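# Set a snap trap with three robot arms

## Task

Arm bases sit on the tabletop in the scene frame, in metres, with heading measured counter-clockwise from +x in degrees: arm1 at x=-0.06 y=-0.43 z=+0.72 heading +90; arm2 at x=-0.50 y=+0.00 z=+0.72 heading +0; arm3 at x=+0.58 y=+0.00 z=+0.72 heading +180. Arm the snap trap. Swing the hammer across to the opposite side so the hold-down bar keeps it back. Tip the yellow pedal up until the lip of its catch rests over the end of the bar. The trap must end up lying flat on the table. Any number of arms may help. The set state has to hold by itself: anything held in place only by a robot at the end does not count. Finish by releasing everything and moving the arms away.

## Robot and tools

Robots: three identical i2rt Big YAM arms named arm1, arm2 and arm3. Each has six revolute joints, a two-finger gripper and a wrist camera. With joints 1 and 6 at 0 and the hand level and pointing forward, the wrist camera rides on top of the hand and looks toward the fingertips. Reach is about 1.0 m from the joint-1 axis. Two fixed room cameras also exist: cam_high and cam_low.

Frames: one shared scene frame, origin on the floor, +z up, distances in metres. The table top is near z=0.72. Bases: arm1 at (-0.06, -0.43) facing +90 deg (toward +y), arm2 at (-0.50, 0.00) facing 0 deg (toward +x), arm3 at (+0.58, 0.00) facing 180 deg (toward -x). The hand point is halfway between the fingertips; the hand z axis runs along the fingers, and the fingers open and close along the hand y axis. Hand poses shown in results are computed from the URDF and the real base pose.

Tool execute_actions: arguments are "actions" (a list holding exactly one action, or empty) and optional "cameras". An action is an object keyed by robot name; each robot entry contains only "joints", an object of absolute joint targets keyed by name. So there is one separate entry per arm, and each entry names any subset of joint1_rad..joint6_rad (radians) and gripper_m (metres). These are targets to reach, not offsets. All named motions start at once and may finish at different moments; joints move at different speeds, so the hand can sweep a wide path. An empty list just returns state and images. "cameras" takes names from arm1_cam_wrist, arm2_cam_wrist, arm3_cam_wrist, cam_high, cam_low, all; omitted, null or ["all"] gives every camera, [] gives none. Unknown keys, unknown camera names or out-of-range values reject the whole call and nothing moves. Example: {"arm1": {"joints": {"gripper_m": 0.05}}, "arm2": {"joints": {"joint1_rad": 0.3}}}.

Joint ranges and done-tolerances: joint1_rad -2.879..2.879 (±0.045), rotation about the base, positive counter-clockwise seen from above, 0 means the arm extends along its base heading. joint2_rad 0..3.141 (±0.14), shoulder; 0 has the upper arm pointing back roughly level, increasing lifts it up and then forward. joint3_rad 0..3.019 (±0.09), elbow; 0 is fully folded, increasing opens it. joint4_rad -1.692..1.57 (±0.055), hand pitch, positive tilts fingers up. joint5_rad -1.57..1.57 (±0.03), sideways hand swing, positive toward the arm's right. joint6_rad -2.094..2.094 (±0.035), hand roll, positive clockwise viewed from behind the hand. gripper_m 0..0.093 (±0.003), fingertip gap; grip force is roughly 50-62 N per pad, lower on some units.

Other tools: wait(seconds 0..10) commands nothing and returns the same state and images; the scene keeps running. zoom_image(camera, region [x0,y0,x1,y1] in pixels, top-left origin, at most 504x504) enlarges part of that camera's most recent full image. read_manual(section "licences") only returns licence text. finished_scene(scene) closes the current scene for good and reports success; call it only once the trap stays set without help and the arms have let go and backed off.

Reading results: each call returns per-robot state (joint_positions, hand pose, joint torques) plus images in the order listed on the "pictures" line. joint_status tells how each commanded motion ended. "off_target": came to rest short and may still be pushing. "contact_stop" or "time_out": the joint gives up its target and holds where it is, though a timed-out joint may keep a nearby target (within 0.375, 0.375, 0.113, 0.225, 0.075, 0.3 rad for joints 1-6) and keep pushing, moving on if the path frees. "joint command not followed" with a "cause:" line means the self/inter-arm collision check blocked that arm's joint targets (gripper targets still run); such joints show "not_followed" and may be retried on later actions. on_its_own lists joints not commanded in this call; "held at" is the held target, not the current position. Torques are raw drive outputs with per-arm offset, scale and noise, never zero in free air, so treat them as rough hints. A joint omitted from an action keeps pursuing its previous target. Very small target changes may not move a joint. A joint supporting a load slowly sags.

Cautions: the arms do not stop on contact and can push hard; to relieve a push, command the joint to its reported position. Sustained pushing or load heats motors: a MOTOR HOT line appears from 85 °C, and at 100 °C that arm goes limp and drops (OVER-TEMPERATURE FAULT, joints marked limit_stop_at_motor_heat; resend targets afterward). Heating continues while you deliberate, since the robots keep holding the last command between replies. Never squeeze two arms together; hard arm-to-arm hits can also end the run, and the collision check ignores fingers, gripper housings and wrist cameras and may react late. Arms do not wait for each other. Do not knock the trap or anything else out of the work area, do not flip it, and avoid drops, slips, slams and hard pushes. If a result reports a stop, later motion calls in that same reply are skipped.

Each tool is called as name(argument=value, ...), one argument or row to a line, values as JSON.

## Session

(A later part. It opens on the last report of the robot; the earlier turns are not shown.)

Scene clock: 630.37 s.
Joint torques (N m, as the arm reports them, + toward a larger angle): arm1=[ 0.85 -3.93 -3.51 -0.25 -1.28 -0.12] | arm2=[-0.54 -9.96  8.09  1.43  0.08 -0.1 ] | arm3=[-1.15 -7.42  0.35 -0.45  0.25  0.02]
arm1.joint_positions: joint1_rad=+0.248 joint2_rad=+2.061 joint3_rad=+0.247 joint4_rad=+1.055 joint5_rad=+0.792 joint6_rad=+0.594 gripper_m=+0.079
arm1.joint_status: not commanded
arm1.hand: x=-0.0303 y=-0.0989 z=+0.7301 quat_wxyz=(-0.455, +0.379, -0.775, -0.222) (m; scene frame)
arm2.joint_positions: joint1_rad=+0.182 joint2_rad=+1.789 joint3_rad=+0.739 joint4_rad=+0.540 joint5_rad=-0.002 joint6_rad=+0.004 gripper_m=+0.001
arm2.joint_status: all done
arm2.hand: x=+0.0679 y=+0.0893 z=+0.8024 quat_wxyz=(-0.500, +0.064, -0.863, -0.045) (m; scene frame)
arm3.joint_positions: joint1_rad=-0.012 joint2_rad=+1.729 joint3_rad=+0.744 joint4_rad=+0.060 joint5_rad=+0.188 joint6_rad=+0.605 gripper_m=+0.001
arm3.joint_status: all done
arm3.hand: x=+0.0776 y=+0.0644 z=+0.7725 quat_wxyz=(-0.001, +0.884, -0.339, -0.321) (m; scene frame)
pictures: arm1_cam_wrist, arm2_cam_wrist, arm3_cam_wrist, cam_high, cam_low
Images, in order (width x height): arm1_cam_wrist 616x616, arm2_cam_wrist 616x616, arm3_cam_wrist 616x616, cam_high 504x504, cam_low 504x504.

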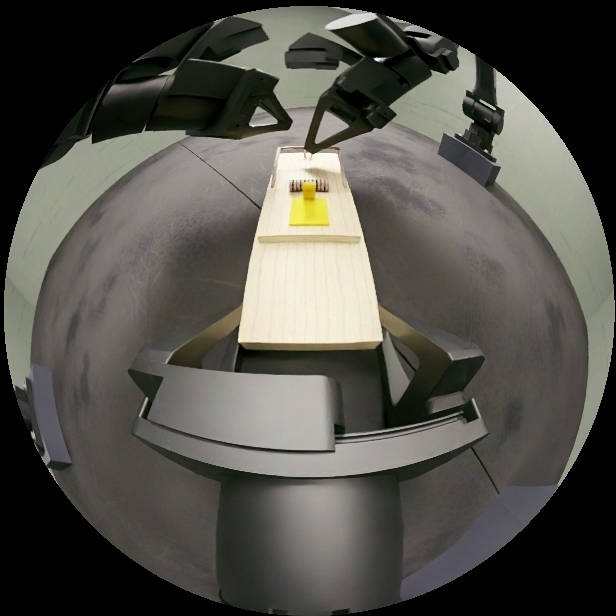

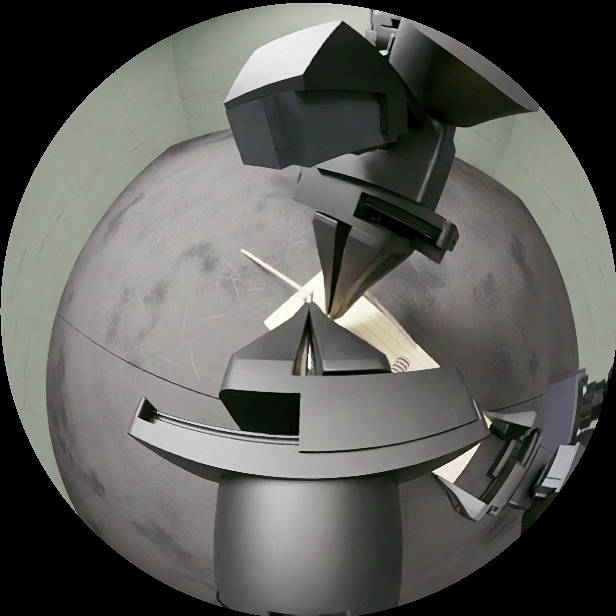

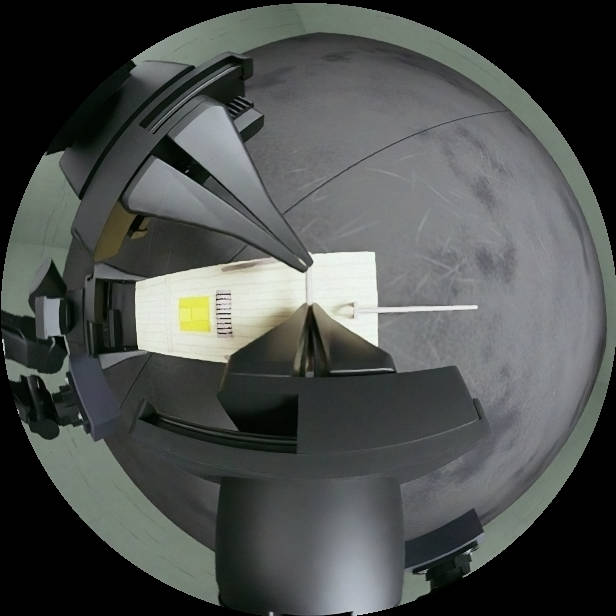

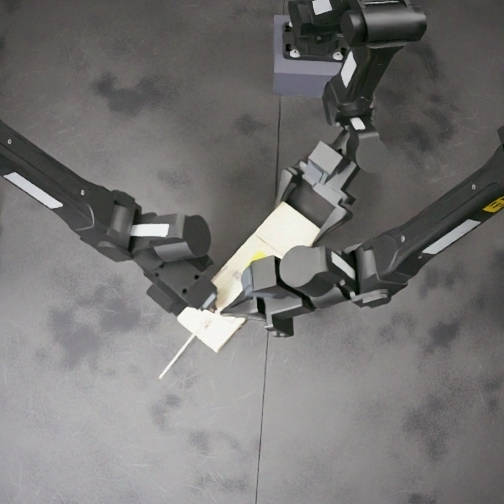

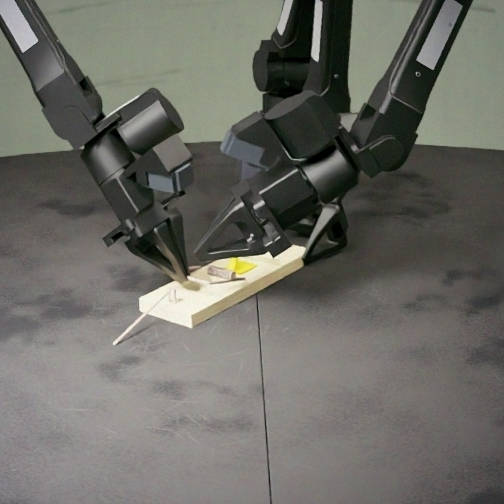

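execute_actions(
  actions=[],
)

Scene clock: 653.97 s.
Joint torques (N m, as the arm reports them, + toward a larger angle): arm1=[ 0.82 -3.69 -3.59 -0.17 -1.3  -0.12] | arm2=[-0.76 -9.75  8.04  1.48  0.06 -0.08] | arm3=[-1.17 -7.44  0.36 -0.45  0.25  0.01]
arm1.joint_positions: joint1_rad=+0.248 joint2_rad=+2.061 joint3_rad=+0.247 joint4_rad=+1.055 joint5_rad=+0.792 joint6_rad=+0.594 gripper_m=+0.079
arm1.joint_status: not commanded
arm1.hand: x=-0.0303 y=-0.0989 z=+0.7301 quat_wxyz=(-0.455, +0.379, -0.775, -0.222) (m; scene frame)
arm2.joint_positions: joint1_rad=+0.182 joint2_rad=+1.789 joint3_rad=+0.739 joint4_rad=+0.540 joint5_rad=-0.002 joint6_rad=+0.004 gripper_m=+0.001
arm2.joint_status: all done
arm2.hand: x=+0.0679 y=+0.0893 z=+0.8024 quat_wxyz=(-0.500, +0.064, -0.863, -0.045) (m; scene frame)
arm3.joint_positions: joint1_rad=-0.012 joint2_rad=+1.729 joint3_rad=+0.744 joint4_rad=+0.060 joint5_rad=+0.188 joint6_rad=+0.605 gripper_m=+0.001
arm3.joint_status: all done
arm3.hand: x=+0.0776 y=+0.0644 z=+0.7725 quat_wxyz=(-0.001, +0.884, -0.339, -0.321) (m; scene frame)
pictures: arm1_cam_wrist, arm2_cam_wrist, arm3_cam_wrist, cam_high, cam_low
Images, in order (width x height): arm1_cam_wrist 616x616, arm2_cam_wrist 616x616, arm3_cam_wrist 616x616, cam_high 504x504, cam_low 504x504.

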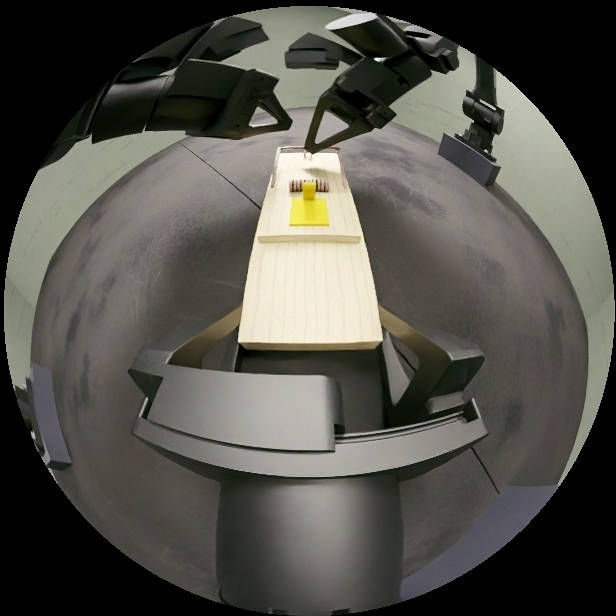

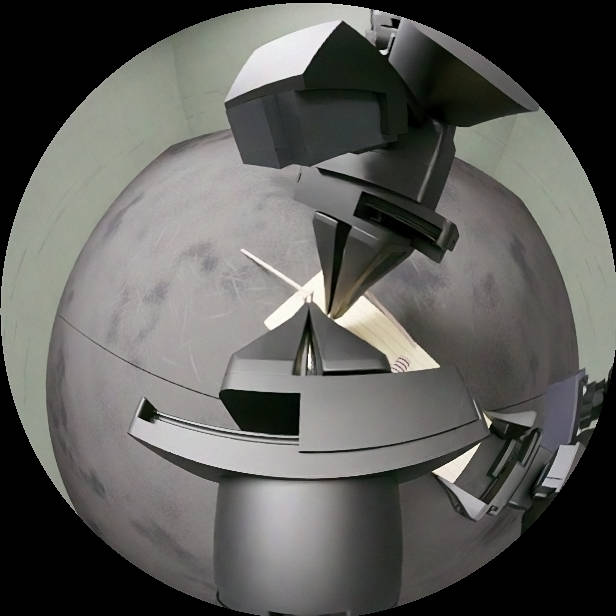

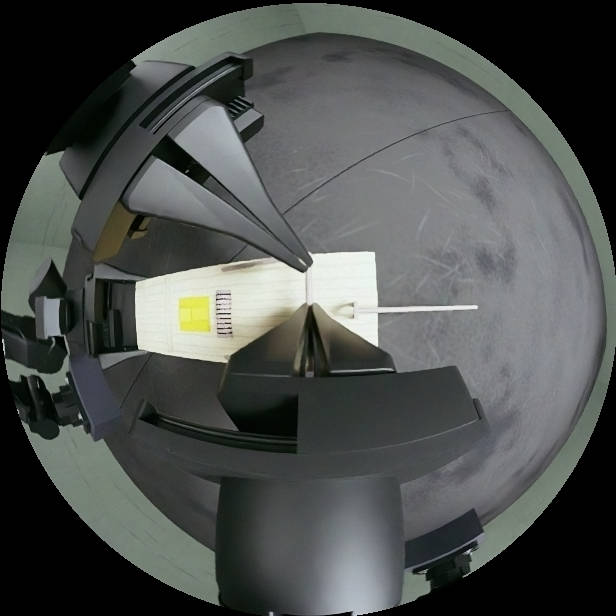

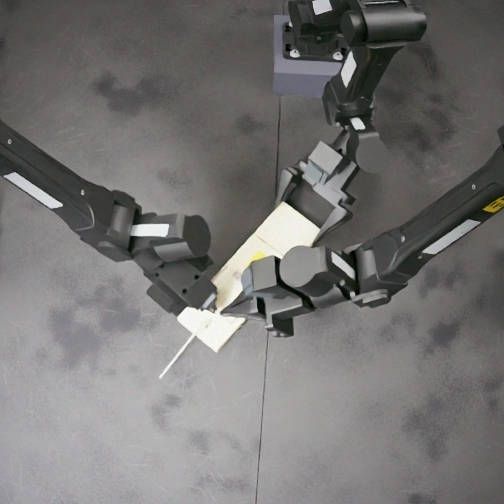

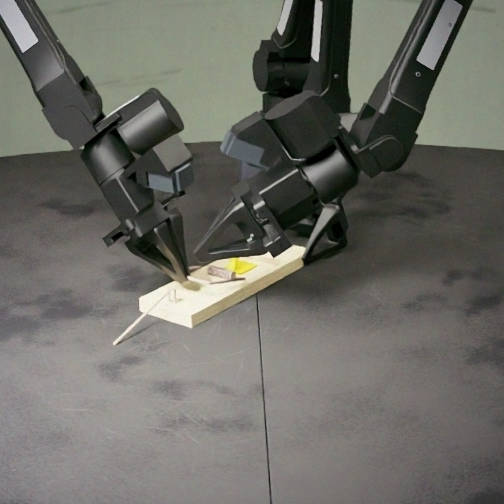

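zoom_image(
  camera="arm1_cam_wrist",
  region=[230, 90, 400, 240],
)

zoom_image(
  camera="arm3_cam_wrist",
  region=[200, 220, 400, 380],
)

zoom_image(
  camera="cam_low",
  region=[100, 200, 320, 360],
)

Region (230, 90, 400, 240) of arm1_cam_wrist's 616x616 image, scaled by 2.965, with more detail than that image has; it fills the top 445 rows of this view, and the rest is white.

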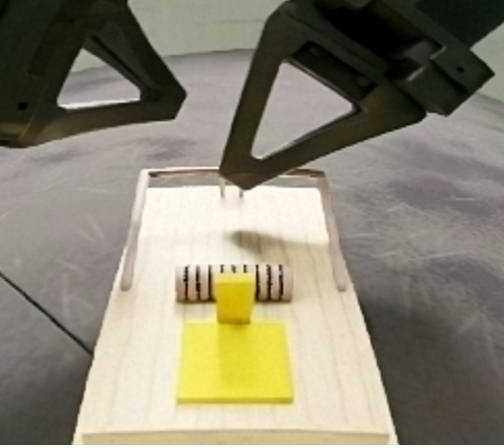

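Region (200, 220, 400, 380) of arm3_cam_wrist's 616x616 image, scaled by 2.520, with more detail than that image has; it fills the top 403 rows of this view, and the rest is white.

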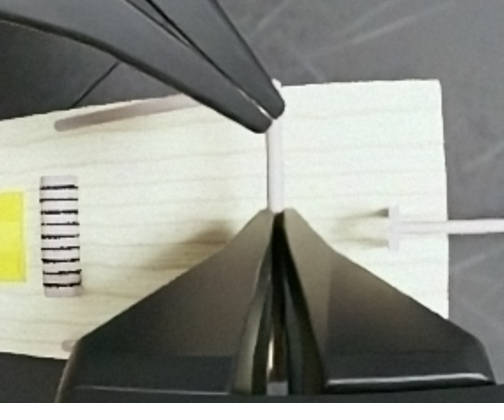

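Region (100, 200, 320, 360) of cam_low's 504x504 image, scaled by 2.291, with more detail than that image has; it fills the top 367 rows of this view, and the rest is white.

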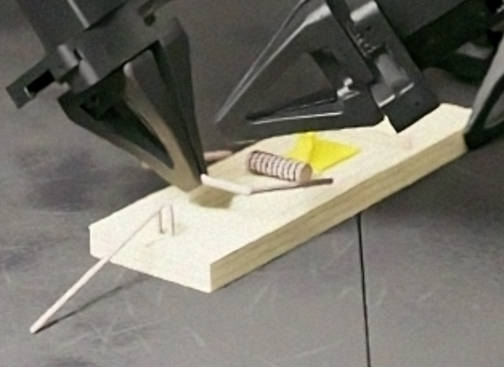

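execute_actions(
  actions=[
    {"arm2": {"joints": {"joint2_rad": 1.94}}},
  ],
  cameras=["arm1_cam_wrist", "arm3_cam_wrist", "cam_low"],
)

Scene clock: 735.03 s.
Joint torques (N m, as the arm reports them, + toward a larger angle): arm1=[ 0.82 -3.67 -3.58 -0.26 -1.56 -0.14] | arm2=[-0.79 -6.72  5.6   0.57 -0.07 -0.12] | arm3=[ -1.16 -10.05   0.15  -0.77   0.33   0.02]
arm1.joint_positions: joint1_rad=+0.248 joint2_rad=+2.063 joint3_rad=+0.247 joint4_rad=+1.055 joint5_rad=+0.799 joint6_rad=+0.599 gripper_m=+0.079
arm1.joint_status: not commanded
arm1.hand: x=-0.0293 y=-0.0996 z=+0.7301 quat_wxyz=(-0.457, +0.376, -0.775, -0.221) (m; scene frame)
arm2.joint_positions: joint1_rad=+0.182 joint2_rad=+1.884 joint3_rad=+0.764 joint4_rad=+0.558 joint5_rad=+0.001 joint6_rad=+0.004 gripper_m=+0.001
arm2.joint_status: all done
arm2.hand: x=+0.0705 y=+0.0895 z=+0.7637 quat_wxyz=(-0.478, +0.065, -0.875, -0.041) (m; scene frame)
arm3.joint_positions: joint1_rad=-0.013 joint2_rad=+1.759 joint3_rad=+0.743 joint4_rad=+0.066 joint5_rad=+0.186 joint6_rad=+0.604 gripper_m=+0.001
arm3.joint_status: not commanded
arm3.hand: x=+0.0818 y=+0.0639 z=+0.7586 quat_wxyz=(-0.004, +0.888, -0.339, -0.310) (m; scene frame)
pictures: arm1_cam_wrist, arm3_cam_wrist, cam_low
Images, in order (width x height): arm1_cam_wrist 616x616, arm3_cam_wrist 616x616, cam_low 504x504.

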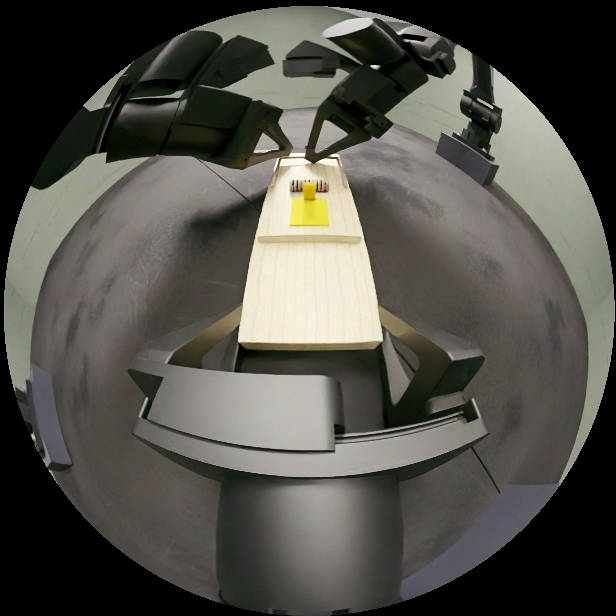

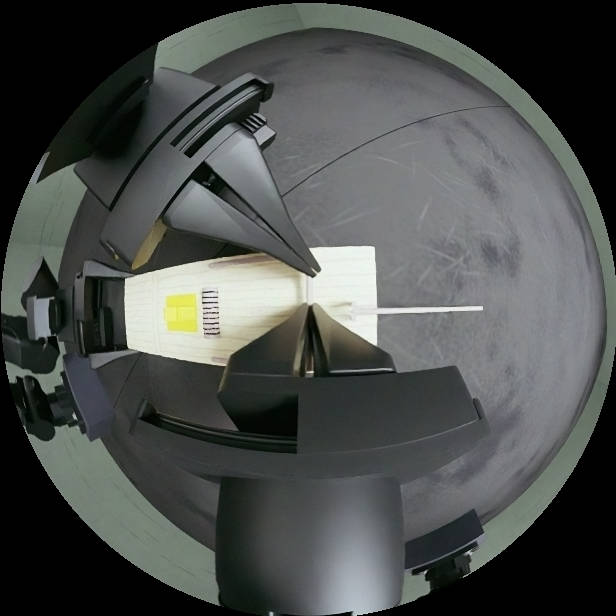

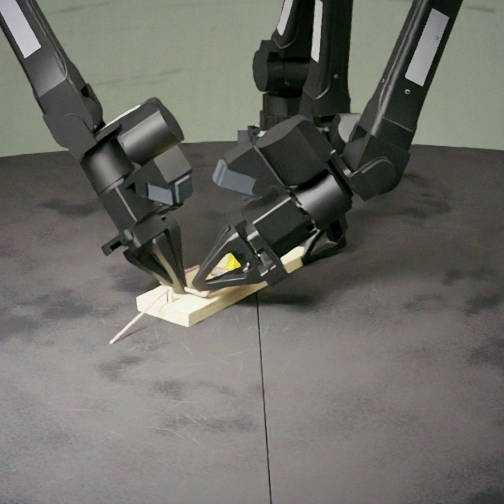

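zoom_image(
  camera="arm1_cam_wrist",
  region=[200, 20, 400, 220],
)

zoom_image(
  camera="arm3_cam_wrist",
  region=[200, 220, 400, 380],
)

Region (200, 20, 400, 220) of arm1_cam_wrist's 616x616 image, scaled by 2.520, with more detail than that image has.

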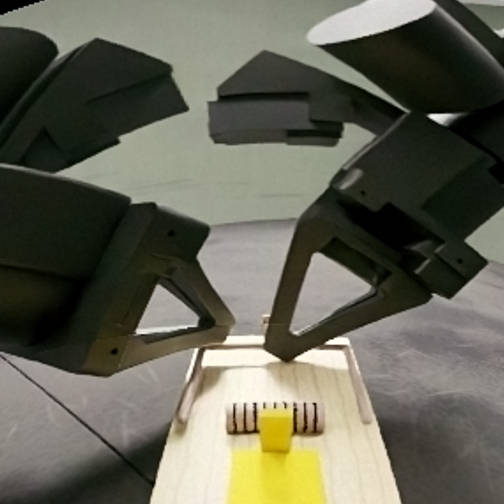

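Region (200, 220, 400, 380) of arm3_cam_wrist's 616x616 image, scaled by 2.520, with more detail than that image has; it fills the top 403 rows of this view, and the rest is white.

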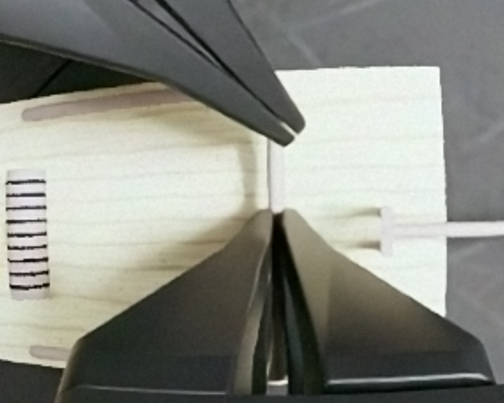

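execute_actions(
  actions=[
    {"arm2": {"joints": {"joint2_rad": 2.024, "joint3_rad": 0.691}}, "arm3": {"joints": {"joint1_rad": -0.013, "joint2_rad": 1.755, "joint3_rad": 0.745, "joint4_rad": 0.066}}},
  ],
  cameras=["arm1_cam_wrist", "arm3_cam_wrist", "cam_low"],
)

Scene clock: 810.20 s.
Joint torques (N m, as the arm reports them, + toward a larger angle): arm1=[ 0.85 -4.22 -3.53 -0.25 -1.55 -0.19] | arm2=[-0.79 -2.05 -0.26 -1.43 -0.05 -0.11] | arm3=[  0.19 -15.93   6.11   1.28   0.34   0.02]
arm1.joint_positions: joint1_rad=+0.248 joint2_rad=+2.063 joint3_rad=+0.247 joint4_rad=+1.055 joint5_rad=+0.799 joint6_rad=+0.599 gripper_m=+0.079
arm1.joint_status: not commanded
arm1.hand: x=-0.0293 y=-0.0996 z=+0.7301 quat_wxyz=(-0.457, +0.376, -0.775, -0.221) (m; scene frame)
arm2.joint_positions: joint1_rad=+0.186 joint2_rad=+1.906 joint3_rad=+0.763 joint4_rad=+0.600 joint5_rad=+0.001 joint6_rad=+0.004 gripper_m=+0.001
arm2.joint_status: all done
arm2.hand: x=+0.0722 y=+0.0921 z=+0.7600 quat_wxyz=(-0.486, +0.066, -0.870, -0.043) (m; scene frame)
arm3.joint_positions: joint1_rad=-0.013 joint2_rad=+1.757 joint3_rad=+0.743 joint4_rad=+0.076 joint5_rad=+0.186 joint6_rad=+0.604 gripper_m=+0.001
arm3.joint_status: all done
arm3.hand: x=+0.0795 y=+0.0641 z=+0.7609 quat_wxyz=(-0.002, +0.887, -0.338, -0.315) (m; scene frame)
pictures: arm1_cam_wrist, arm3_cam_wrist, cam_low
Images, in order (width x height): arm1_cam_wrist 616x616, arm3_cam_wrist 616x616, cam_low 504x504.

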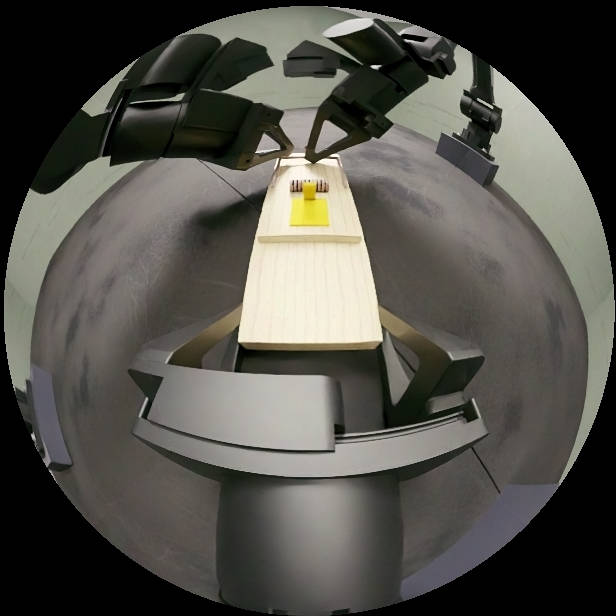

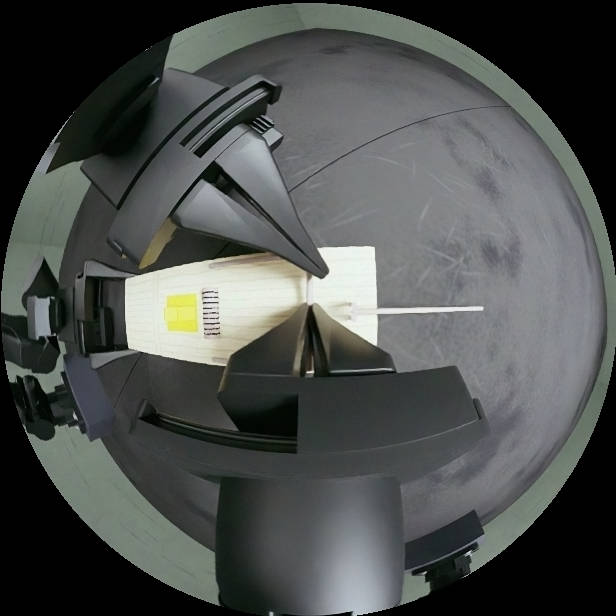

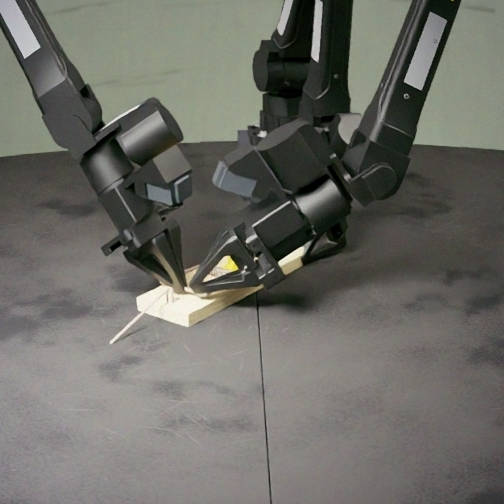

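zoom_image(
  camera="arm3_cam_wrist",
  region=[240, 230, 500, 360],
)

zoom_image(
  camera="arm1_cam_wrist",
  region=[240, 110, 380, 220],
)

Region (240, 230, 500, 360) of arm3_cam_wrist's 616x616 image, scaled by 1.938, with more detail than that image has.

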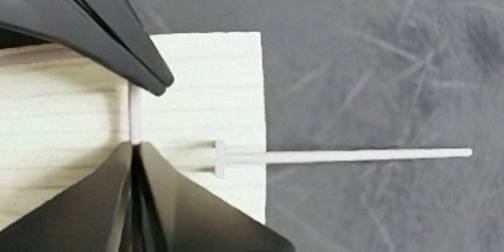

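Region (240, 110, 380, 220) of arm1_cam_wrist's 616x616 image, scaled by 3.600, with more detail than that image has; it fills the top 396 rows of this view, and the rest is white.

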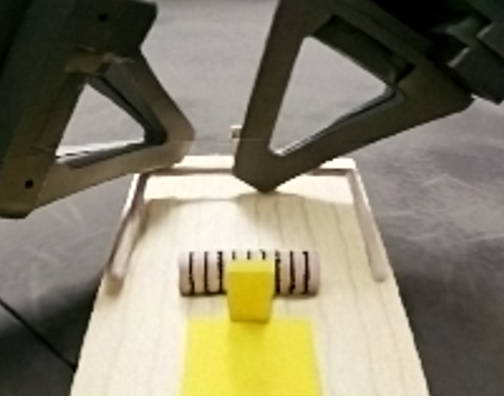

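execute_actions(
  actions=[
    {"arm2": {"joints": {"joint1_rad": 0.172}}, "arm3": {"joints": {"joint2_rad": 1.63, "joint3_rad": 0.703, "gripper_m": 0.022}}},
  ],
  cameras=["arm1_cam_wrist", "arm3_cam_wrist", "cam_low"],
)

Scene clock: 931.13 s.
Joint torques (N m, as the arm reports them, + toward a larger angle): arm1=[ 0.57 -3.89 -3.43 -0.27 -1.51 -0.16] | arm2=[-2.15 -3.09 -0.29 -1.58 -0.02 -0.1 ] | arm3=[  0.17 -14.13   6.26   1.6    0.32   0.02]
arm1.joint_positions: joint1_rad=+0.249 joint2_rad=+2.063 joint3_rad=+0.245 joint4_rad=+1.055 joint5_rad=+0.797 joint6_rad=+0.599 gripper_m=+0.079
arm1.joint_status: not commanded
arm1.hand: x=-0.0296 y=-0.1005 z=+0.7299 quat_wxyz=(-0.456, +0.377, -0.775, -0.220) (m; scene frame)
arm2.joint_positions: joint1_rad=+0.186 joint2_rad=+1.919 joint3_rad=+0.762 joint4_rad=+0.603 joint5_rad=+0.000 joint6_rad=+0.004 gripper_m=+0.001
arm2.joint_status: all done
arm2.hand: x=+0.0701 y=+0.0920 z=+0.7528 quat_wxyz=(-0.481, +0.066, -0.873, -0.043) (m; scene frame)
arm3.joint_positions: joint1_rad=-0.013 joint2_rad=+1.625 joint3_rad=+0.708 joint4_rad=+0.073 joint5_rad=+0.186 joint6_rad=+0.604 gripper_m=+0.022
arm3.joint_status: all done
arm3.hand: x=+0.0788 y=+0.0644 z=+0.8115 quat_wxyz=(+0.011, +0.871, -0.337, -0.358) (m; scene frame)
pictures: arm1_cam_wrist, arm3_cam_wrist, cam_low
Images, in order (width x height): arm1_cam_wrist 616x616, arm3_cam_wrist 616x616, cam_low 504x504.

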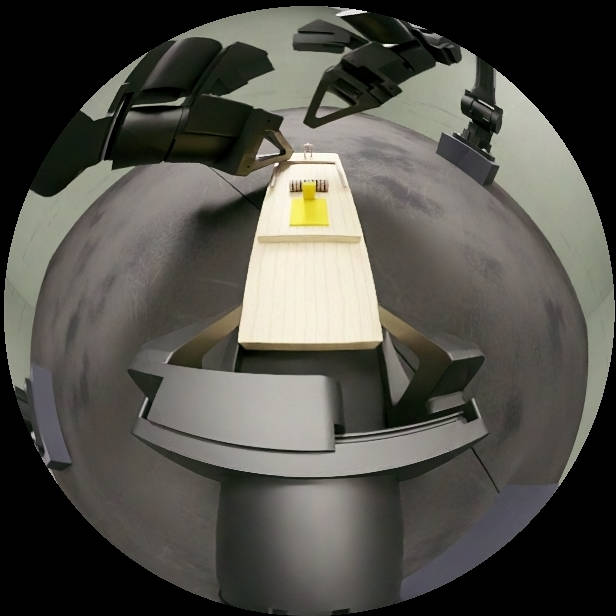

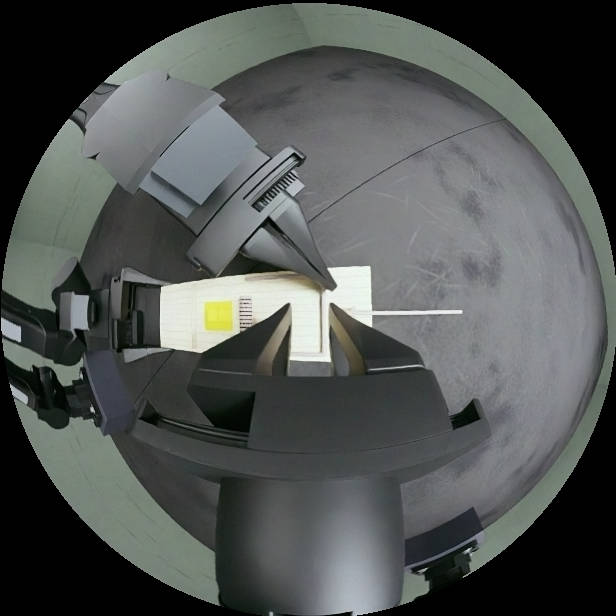

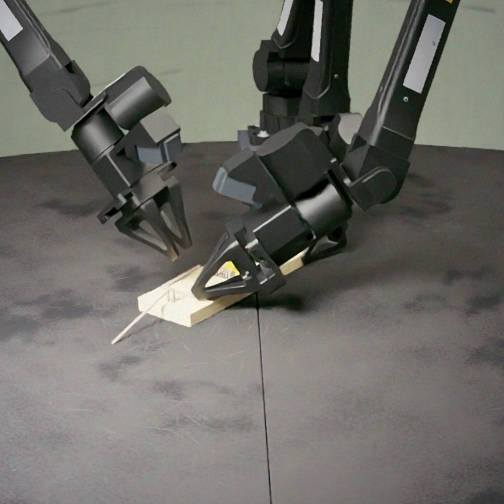

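execute_actions(
  actions=[
    {"arm3": {"joints": {"joint1_rad": -0.234, "joint2_rad": 1.697, "joint3_rad": 0.532, "joint4_rad": 0.368, "joint5_rad": 0.0, "joint6_rad": 2.05, "gripper_m": 0.032}}},
  ],
  cameras=["arm1_cam_wrist", "arm3_cam_wrist", "cam_low", "cam_high"],
)

Scene clock: 992.73 s.
Joint torques (N m, as the arm reports them, + toward a larger angle): arm1=[ 0.59 -3.84 -3.41 -0.19 -1.47 -0.15] | arm2=[-2.18 -3.02 -0.38 -1.51 -0.02 -0.08] | arm3=[  0.34 -12.76   4.77   2.62   0.01   0.  ]
arm1.joint_positions: joint1_rad=+0.249 joint2_rad=+2.063 joint3_rad=+0.245 joint4_rad=+1.055 joint5_rad=+0.797 joint6_rad=+0.599 gripper_m=+0.079
arm1.joint_status: not commanded
arm1.hand: x=-0.0296 y=-0.1005 z=+0.7299 quat_wxyz=(-0.456, +0.377, -0.775, -0.220) (m; scene frame)
arm2.joint_positions: joint1_rad=+0.186 joint2_rad=+1.919 joint3_rad=+0.762 joint4_rad=+0.603 joint5_rad=+0.000 joint6_rad=+0.004 gripper_m=+0.001
arm2.joint_status: not commanded
arm2.hand: x=+0.0701 y=+0.0920 z=+0.7528 quat_wxyz=(-0.481, +0.066, -0.873, -0.043) (m; scene frame)
arm3.joint_positions: joint1_rad=-0.236 joint2_rad=+1.690 joint3_rad=+0.532 joint4_rad=+0.351 joint5_rad=+0.004 joint6_rad=+2.042 gripper_m=+0.032
arm3.joint_status: all done
arm3.hand: x=+0.1416 y=+0.1307 z=+0.7626 quat_wxyz=(+0.281, +0.366, -0.855, -0.235) (m; scene frame)
pictures: arm1_cam_wrist, arm3_cam_wrist, cam_high, cam_low
Images, in order (width x height): arm1_cam_wrist 616x616, arm3_cam_wrist 616x616, cam_high 504x504, cam_low 504x504.

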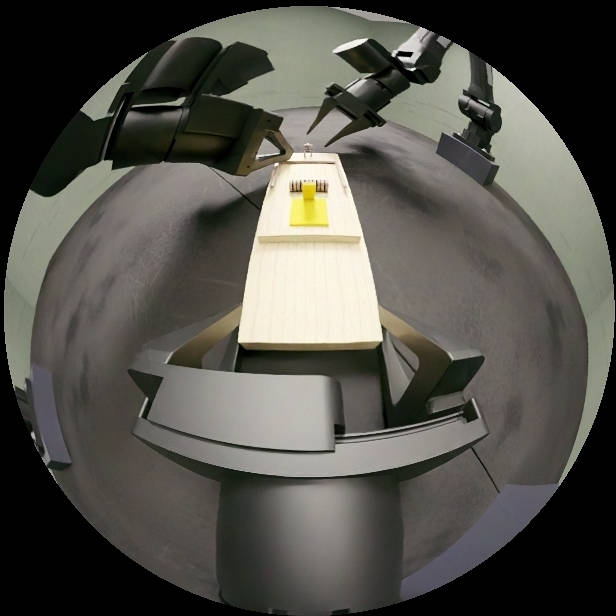

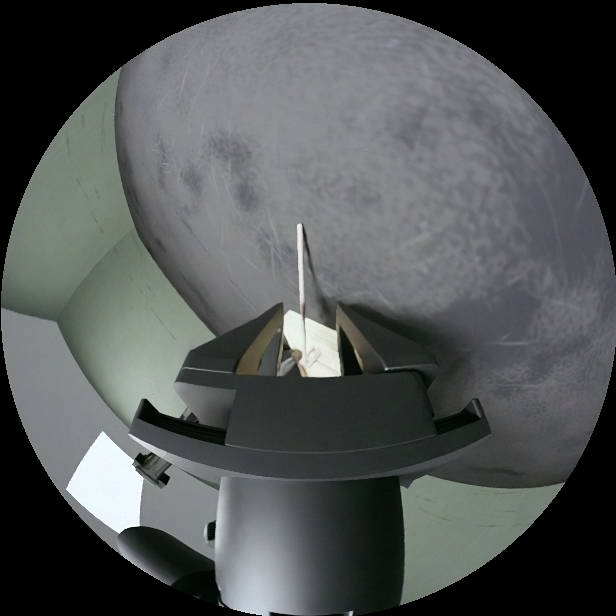

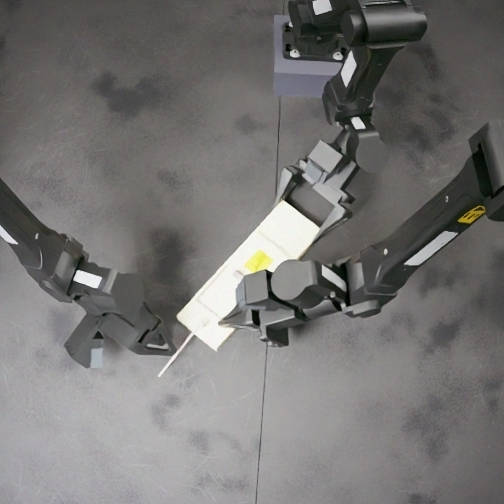

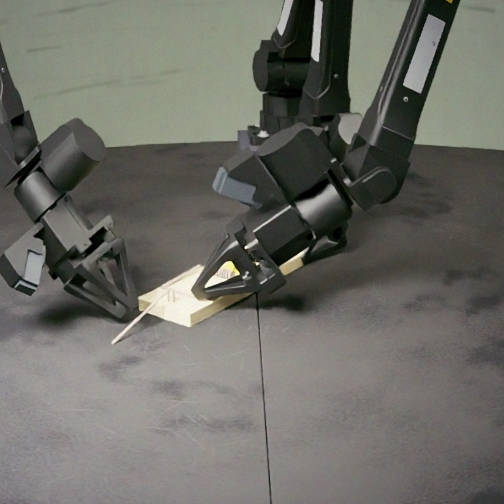

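zoom_image(
  camera="arm3_cam_wrist",
  region=[250, 210, 380, 380],
)

zoom_image(
  camera="cam_low",
  region=[50, 240, 230, 360],
)

zoom_image(
  camera="arm1_cam_wrist",
  region=[260, 90, 400, 190],
)

Region (250, 210, 380, 380) of arm3_cam_wrist's 616x616 image, scaled by 2.965, with more detail than that image has; it fills the left 385 columns of this view, and the rest is white.

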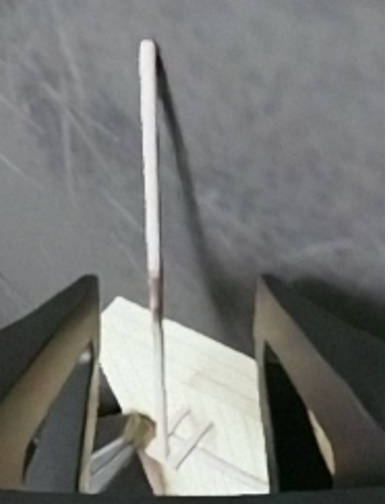

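Region (50, 240, 230, 360) of cam_low's 504x504 image, scaled by 2.800, with more detail than that image has.

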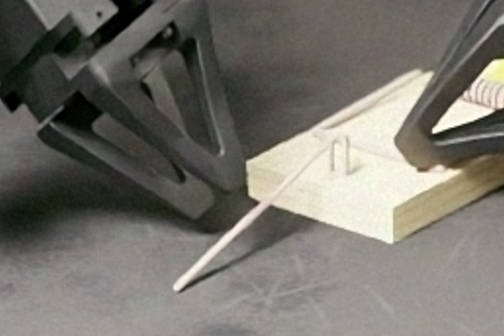

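Region (260, 90, 400, 190) of arm1_cam_wrist's 616x616 image, scaled by 3.600, with more detail than that image has; it fills the top 360 rows of this view, and the rest is white.

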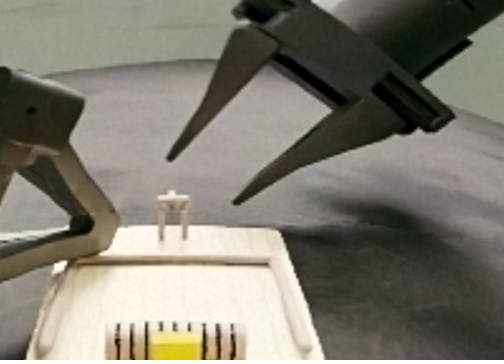

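execute_actions(
  actions=[
    {"arm3": {"joints": {"joint2_rad": 1.762, "joint3_rad": 0.65, "joint6_rad": 1.8}}},
  ],
  cameras=["arm1_cam_wrist", "arm3_cam_wrist", "cam_low"],
)

Scene clock: 1051.80 s.
Joint torques (N m, as the arm reports them, + toward a larger angle): arm1=[ 1.05 -3.6  -3.42 -0.24 -1.5  -0.15] | arm2=[-2.02 -2.94 -0.34 -1.58 -0.03 -0.08] | arm3=[  0.37 -13.77   7.01   2.54   0.03  -0.15]
arm1.joint_positions: joint1_rad=+0.249 joint2_rad=+2.063 joint3_rad=+0.245 joint4_rad=+1.055 joint5_rad=+0.797 joint6_rad=+0.599 gripper_m=+0.079
arm1.joint_status: not commanded
arm1.hand: x=-0.0296 y=-0.1005 z=+0.7299 quat_wxyz=(-0.456, +0.377, -0.775, -0.220) (m; scene frame)
arm2.joint_positions: joint1_rad=+0.186 joint2_rad=+1.919 joint3_rad=+0.762 joint4_rad=+0.603 joint5_rad=+0.000 joint6_rad=+0.004 gripper_m=+0.001
arm2.joint_status: not commanded
arm2.hand: x=+0.0701 y=+0.0920 z=+0.7528 quat_wxyz=(-0.481, +0.066, -0.873, -0.043) (m; scene frame)
arm3.joint_positions: joint1_rad=-0.236 joint2_rad=+1.749 joint3_rad=+0.628 joint4_rad=+0.354 joint5_rad=+0.004 joint6_rad=+1.808 gripper_m=+0.032
arm3.joint_status: all done
arm3.hand: x=+0.1023 y=+0.1422 z=+0.7671 quat_wxyz=(+0.264, +0.460, -0.800, -0.279) (m; scene frame)
pictures: arm1_cam_wrist, arm3_cam_wrist, cam_low
Images, in order (width x height): arm1_cam_wrist 616x616, arm3_cam_wrist 616x616, cam_low 504x504.

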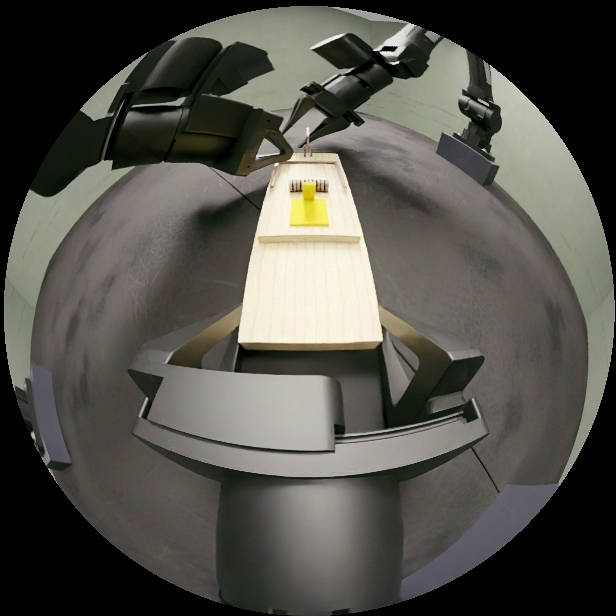

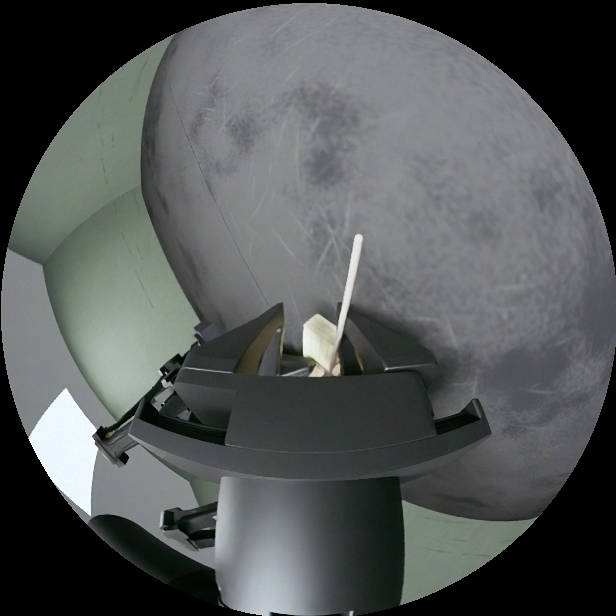

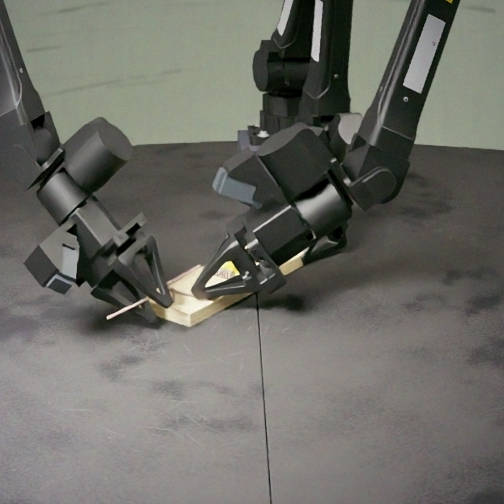

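zoom_image(
  camera="arm1_cam_wrist",
  region=[260, 90, 400, 190],
)

zoom_image(
  camera="cam_low",
  region=[70, 230, 250, 350],
)

Region (260, 90, 400, 190) of arm1_cam_wrist's 616x616 image, scaled by 3.600, with more detail than that image has; it fills the top 360 rows of this view, and the rest is white.

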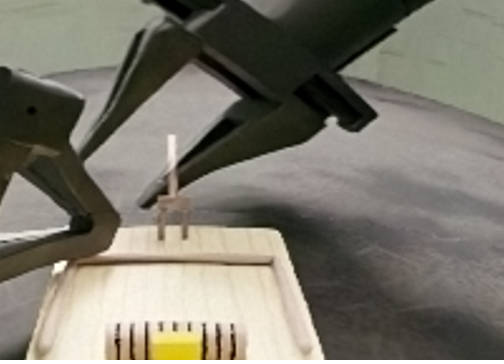

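Region (70, 230, 250, 350) of cam_low's 504x504 image, scaled by 2.800, with more detail than that image has.

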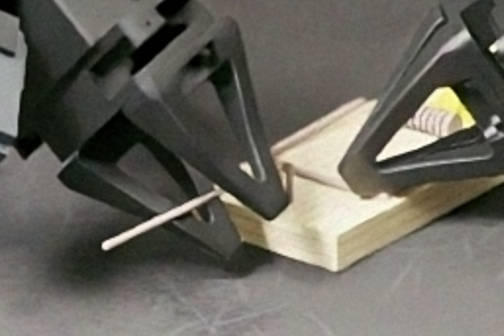

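execute_actions(
  actions=[
    {"arm3": {"joints": {"joint1_rad": -0.21, "joint2_rad": 1.628, "joint3_rad": 0.603, "joint6_rad": 1.0}}},
  ],
  cameras=["arm1_cam_wrist", "arm3_cam_wrist", "cam_low"],
)

Scene clock: 1141.37 s.
Joint torques (N m, as the arm reports them, + toward a larger angle): arm1=[ 0.77 -3.75 -3.44 -0.25 -1.49 -0.17] | arm2=[-1.94 -3.31 -0.27 -1.56 -0.03 -0.1 ] | arm3=[  1.2  -13.44   5.76   2.67   0.02  -0.15]
arm1.joint_positions: joint1_rad=+0.249 joint2_rad=+2.063 joint3_rad=+0.245 joint4_rad=+1.055 joint5_rad=+0.797 joint6_rad=+0.599 gripper_m=+0.079
arm1.joint_status: not commanded
arm1.hand: x=-0.0296 y=-0.1005 z=+0.7299 quat_wxyz=(-0.456, +0.377, -0.775, -0.220) (m; scene frame)
arm2.joint_positions: joint1_rad=+0.186 joint2_rad=+1.919 joint3_rad=+0.762 joint4_rad=+0.603 joint5_rad=+0.000 joint6_rad=+0.004 gripper_m=+0.001
arm2.joint_status: not commanded
arm2.hand: x=+0.0701 y=+0.0920 z=+0.7528 quat_wxyz=(-0.481, +0.066, -0.873, -0.043) (m; scene frame)
arm3.joint_positions: joint1_rad=-0.223 joint2_rad=+1.622 joint3_rad=+0.608 joint4_rad=+0.356 joint5_rad=+0.004 joint6_rad=+1.007 gripper_m=+0.032
arm3.joint_status: all done
arm3.hand: x=+0.0933 y=+0.1380 z=+0.8213 quat_wxyz=(+0.155, +0.721, -0.539, -0.406) (m; scene frame)
pictures: arm1_cam_wrist, arm3_cam_wrist, cam_low
Images, in order (width x height): arm1_cam_wrist 616x616, arm3_cam_wrist 616x616, cam_low 504x504.

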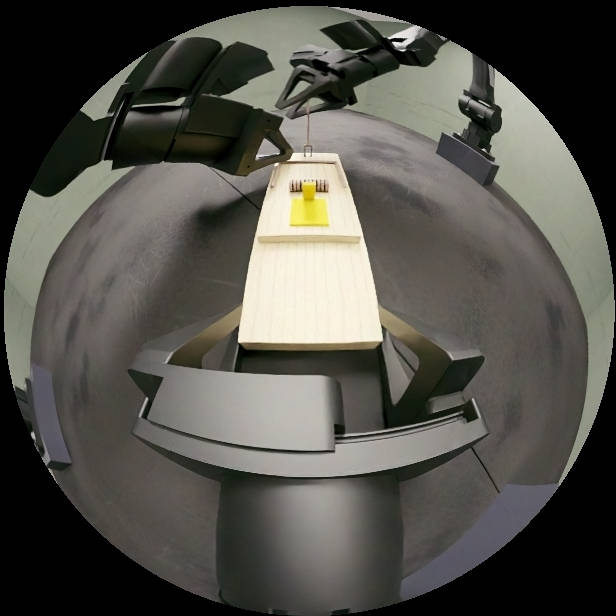

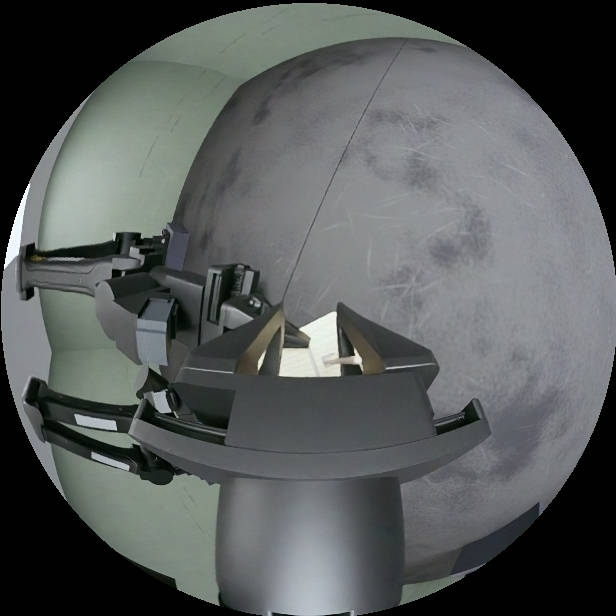

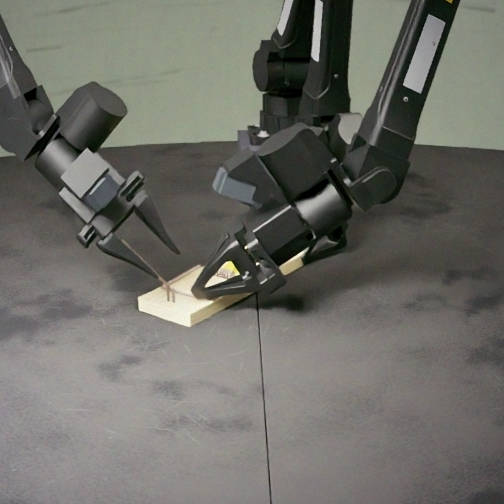

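zoom_image(
  camera="cam_low",
  region=[60, 160, 240, 330],
)

zoom_image(
  camera="arm1_cam_wrist",
  region=[250, 40, 390, 170],
)

zoom_image(
  camera="arm3_cam_wrist",
  region=[250, 290, 400, 390],
)

Region (60, 160, 240, 330) of cam_low's 504x504 image, scaled by 2.800, with more detail than that image has.

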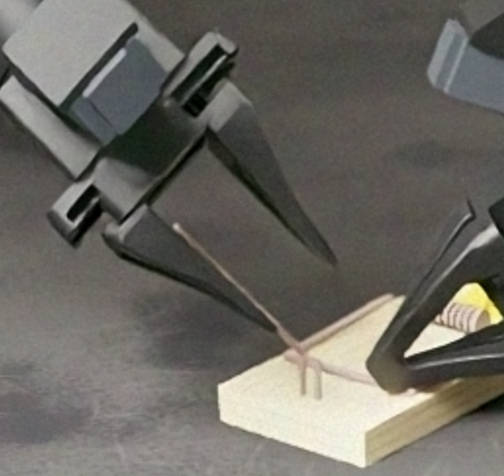

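Region (250, 40, 390, 170) of arm1_cam_wrist's 616x616 image, scaled by 3.600, with more detail than that image has; it fills the top 468 rows of this view, and the rest is white.

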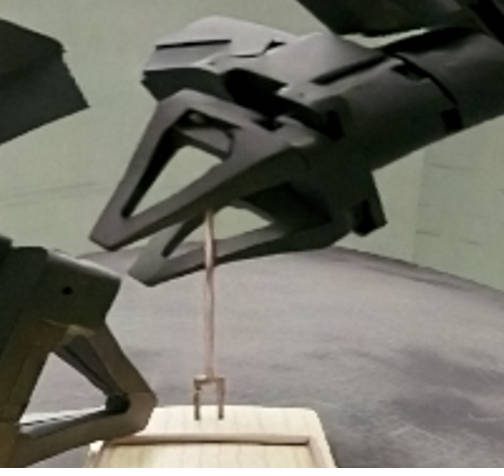

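Region (250, 290, 400, 390) of arm3_cam_wrist's 616x616 image, scaled by 3.360, with more detail than that image has.

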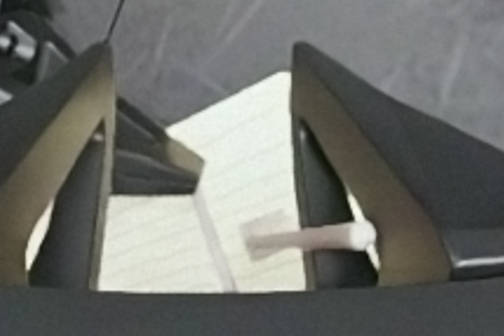

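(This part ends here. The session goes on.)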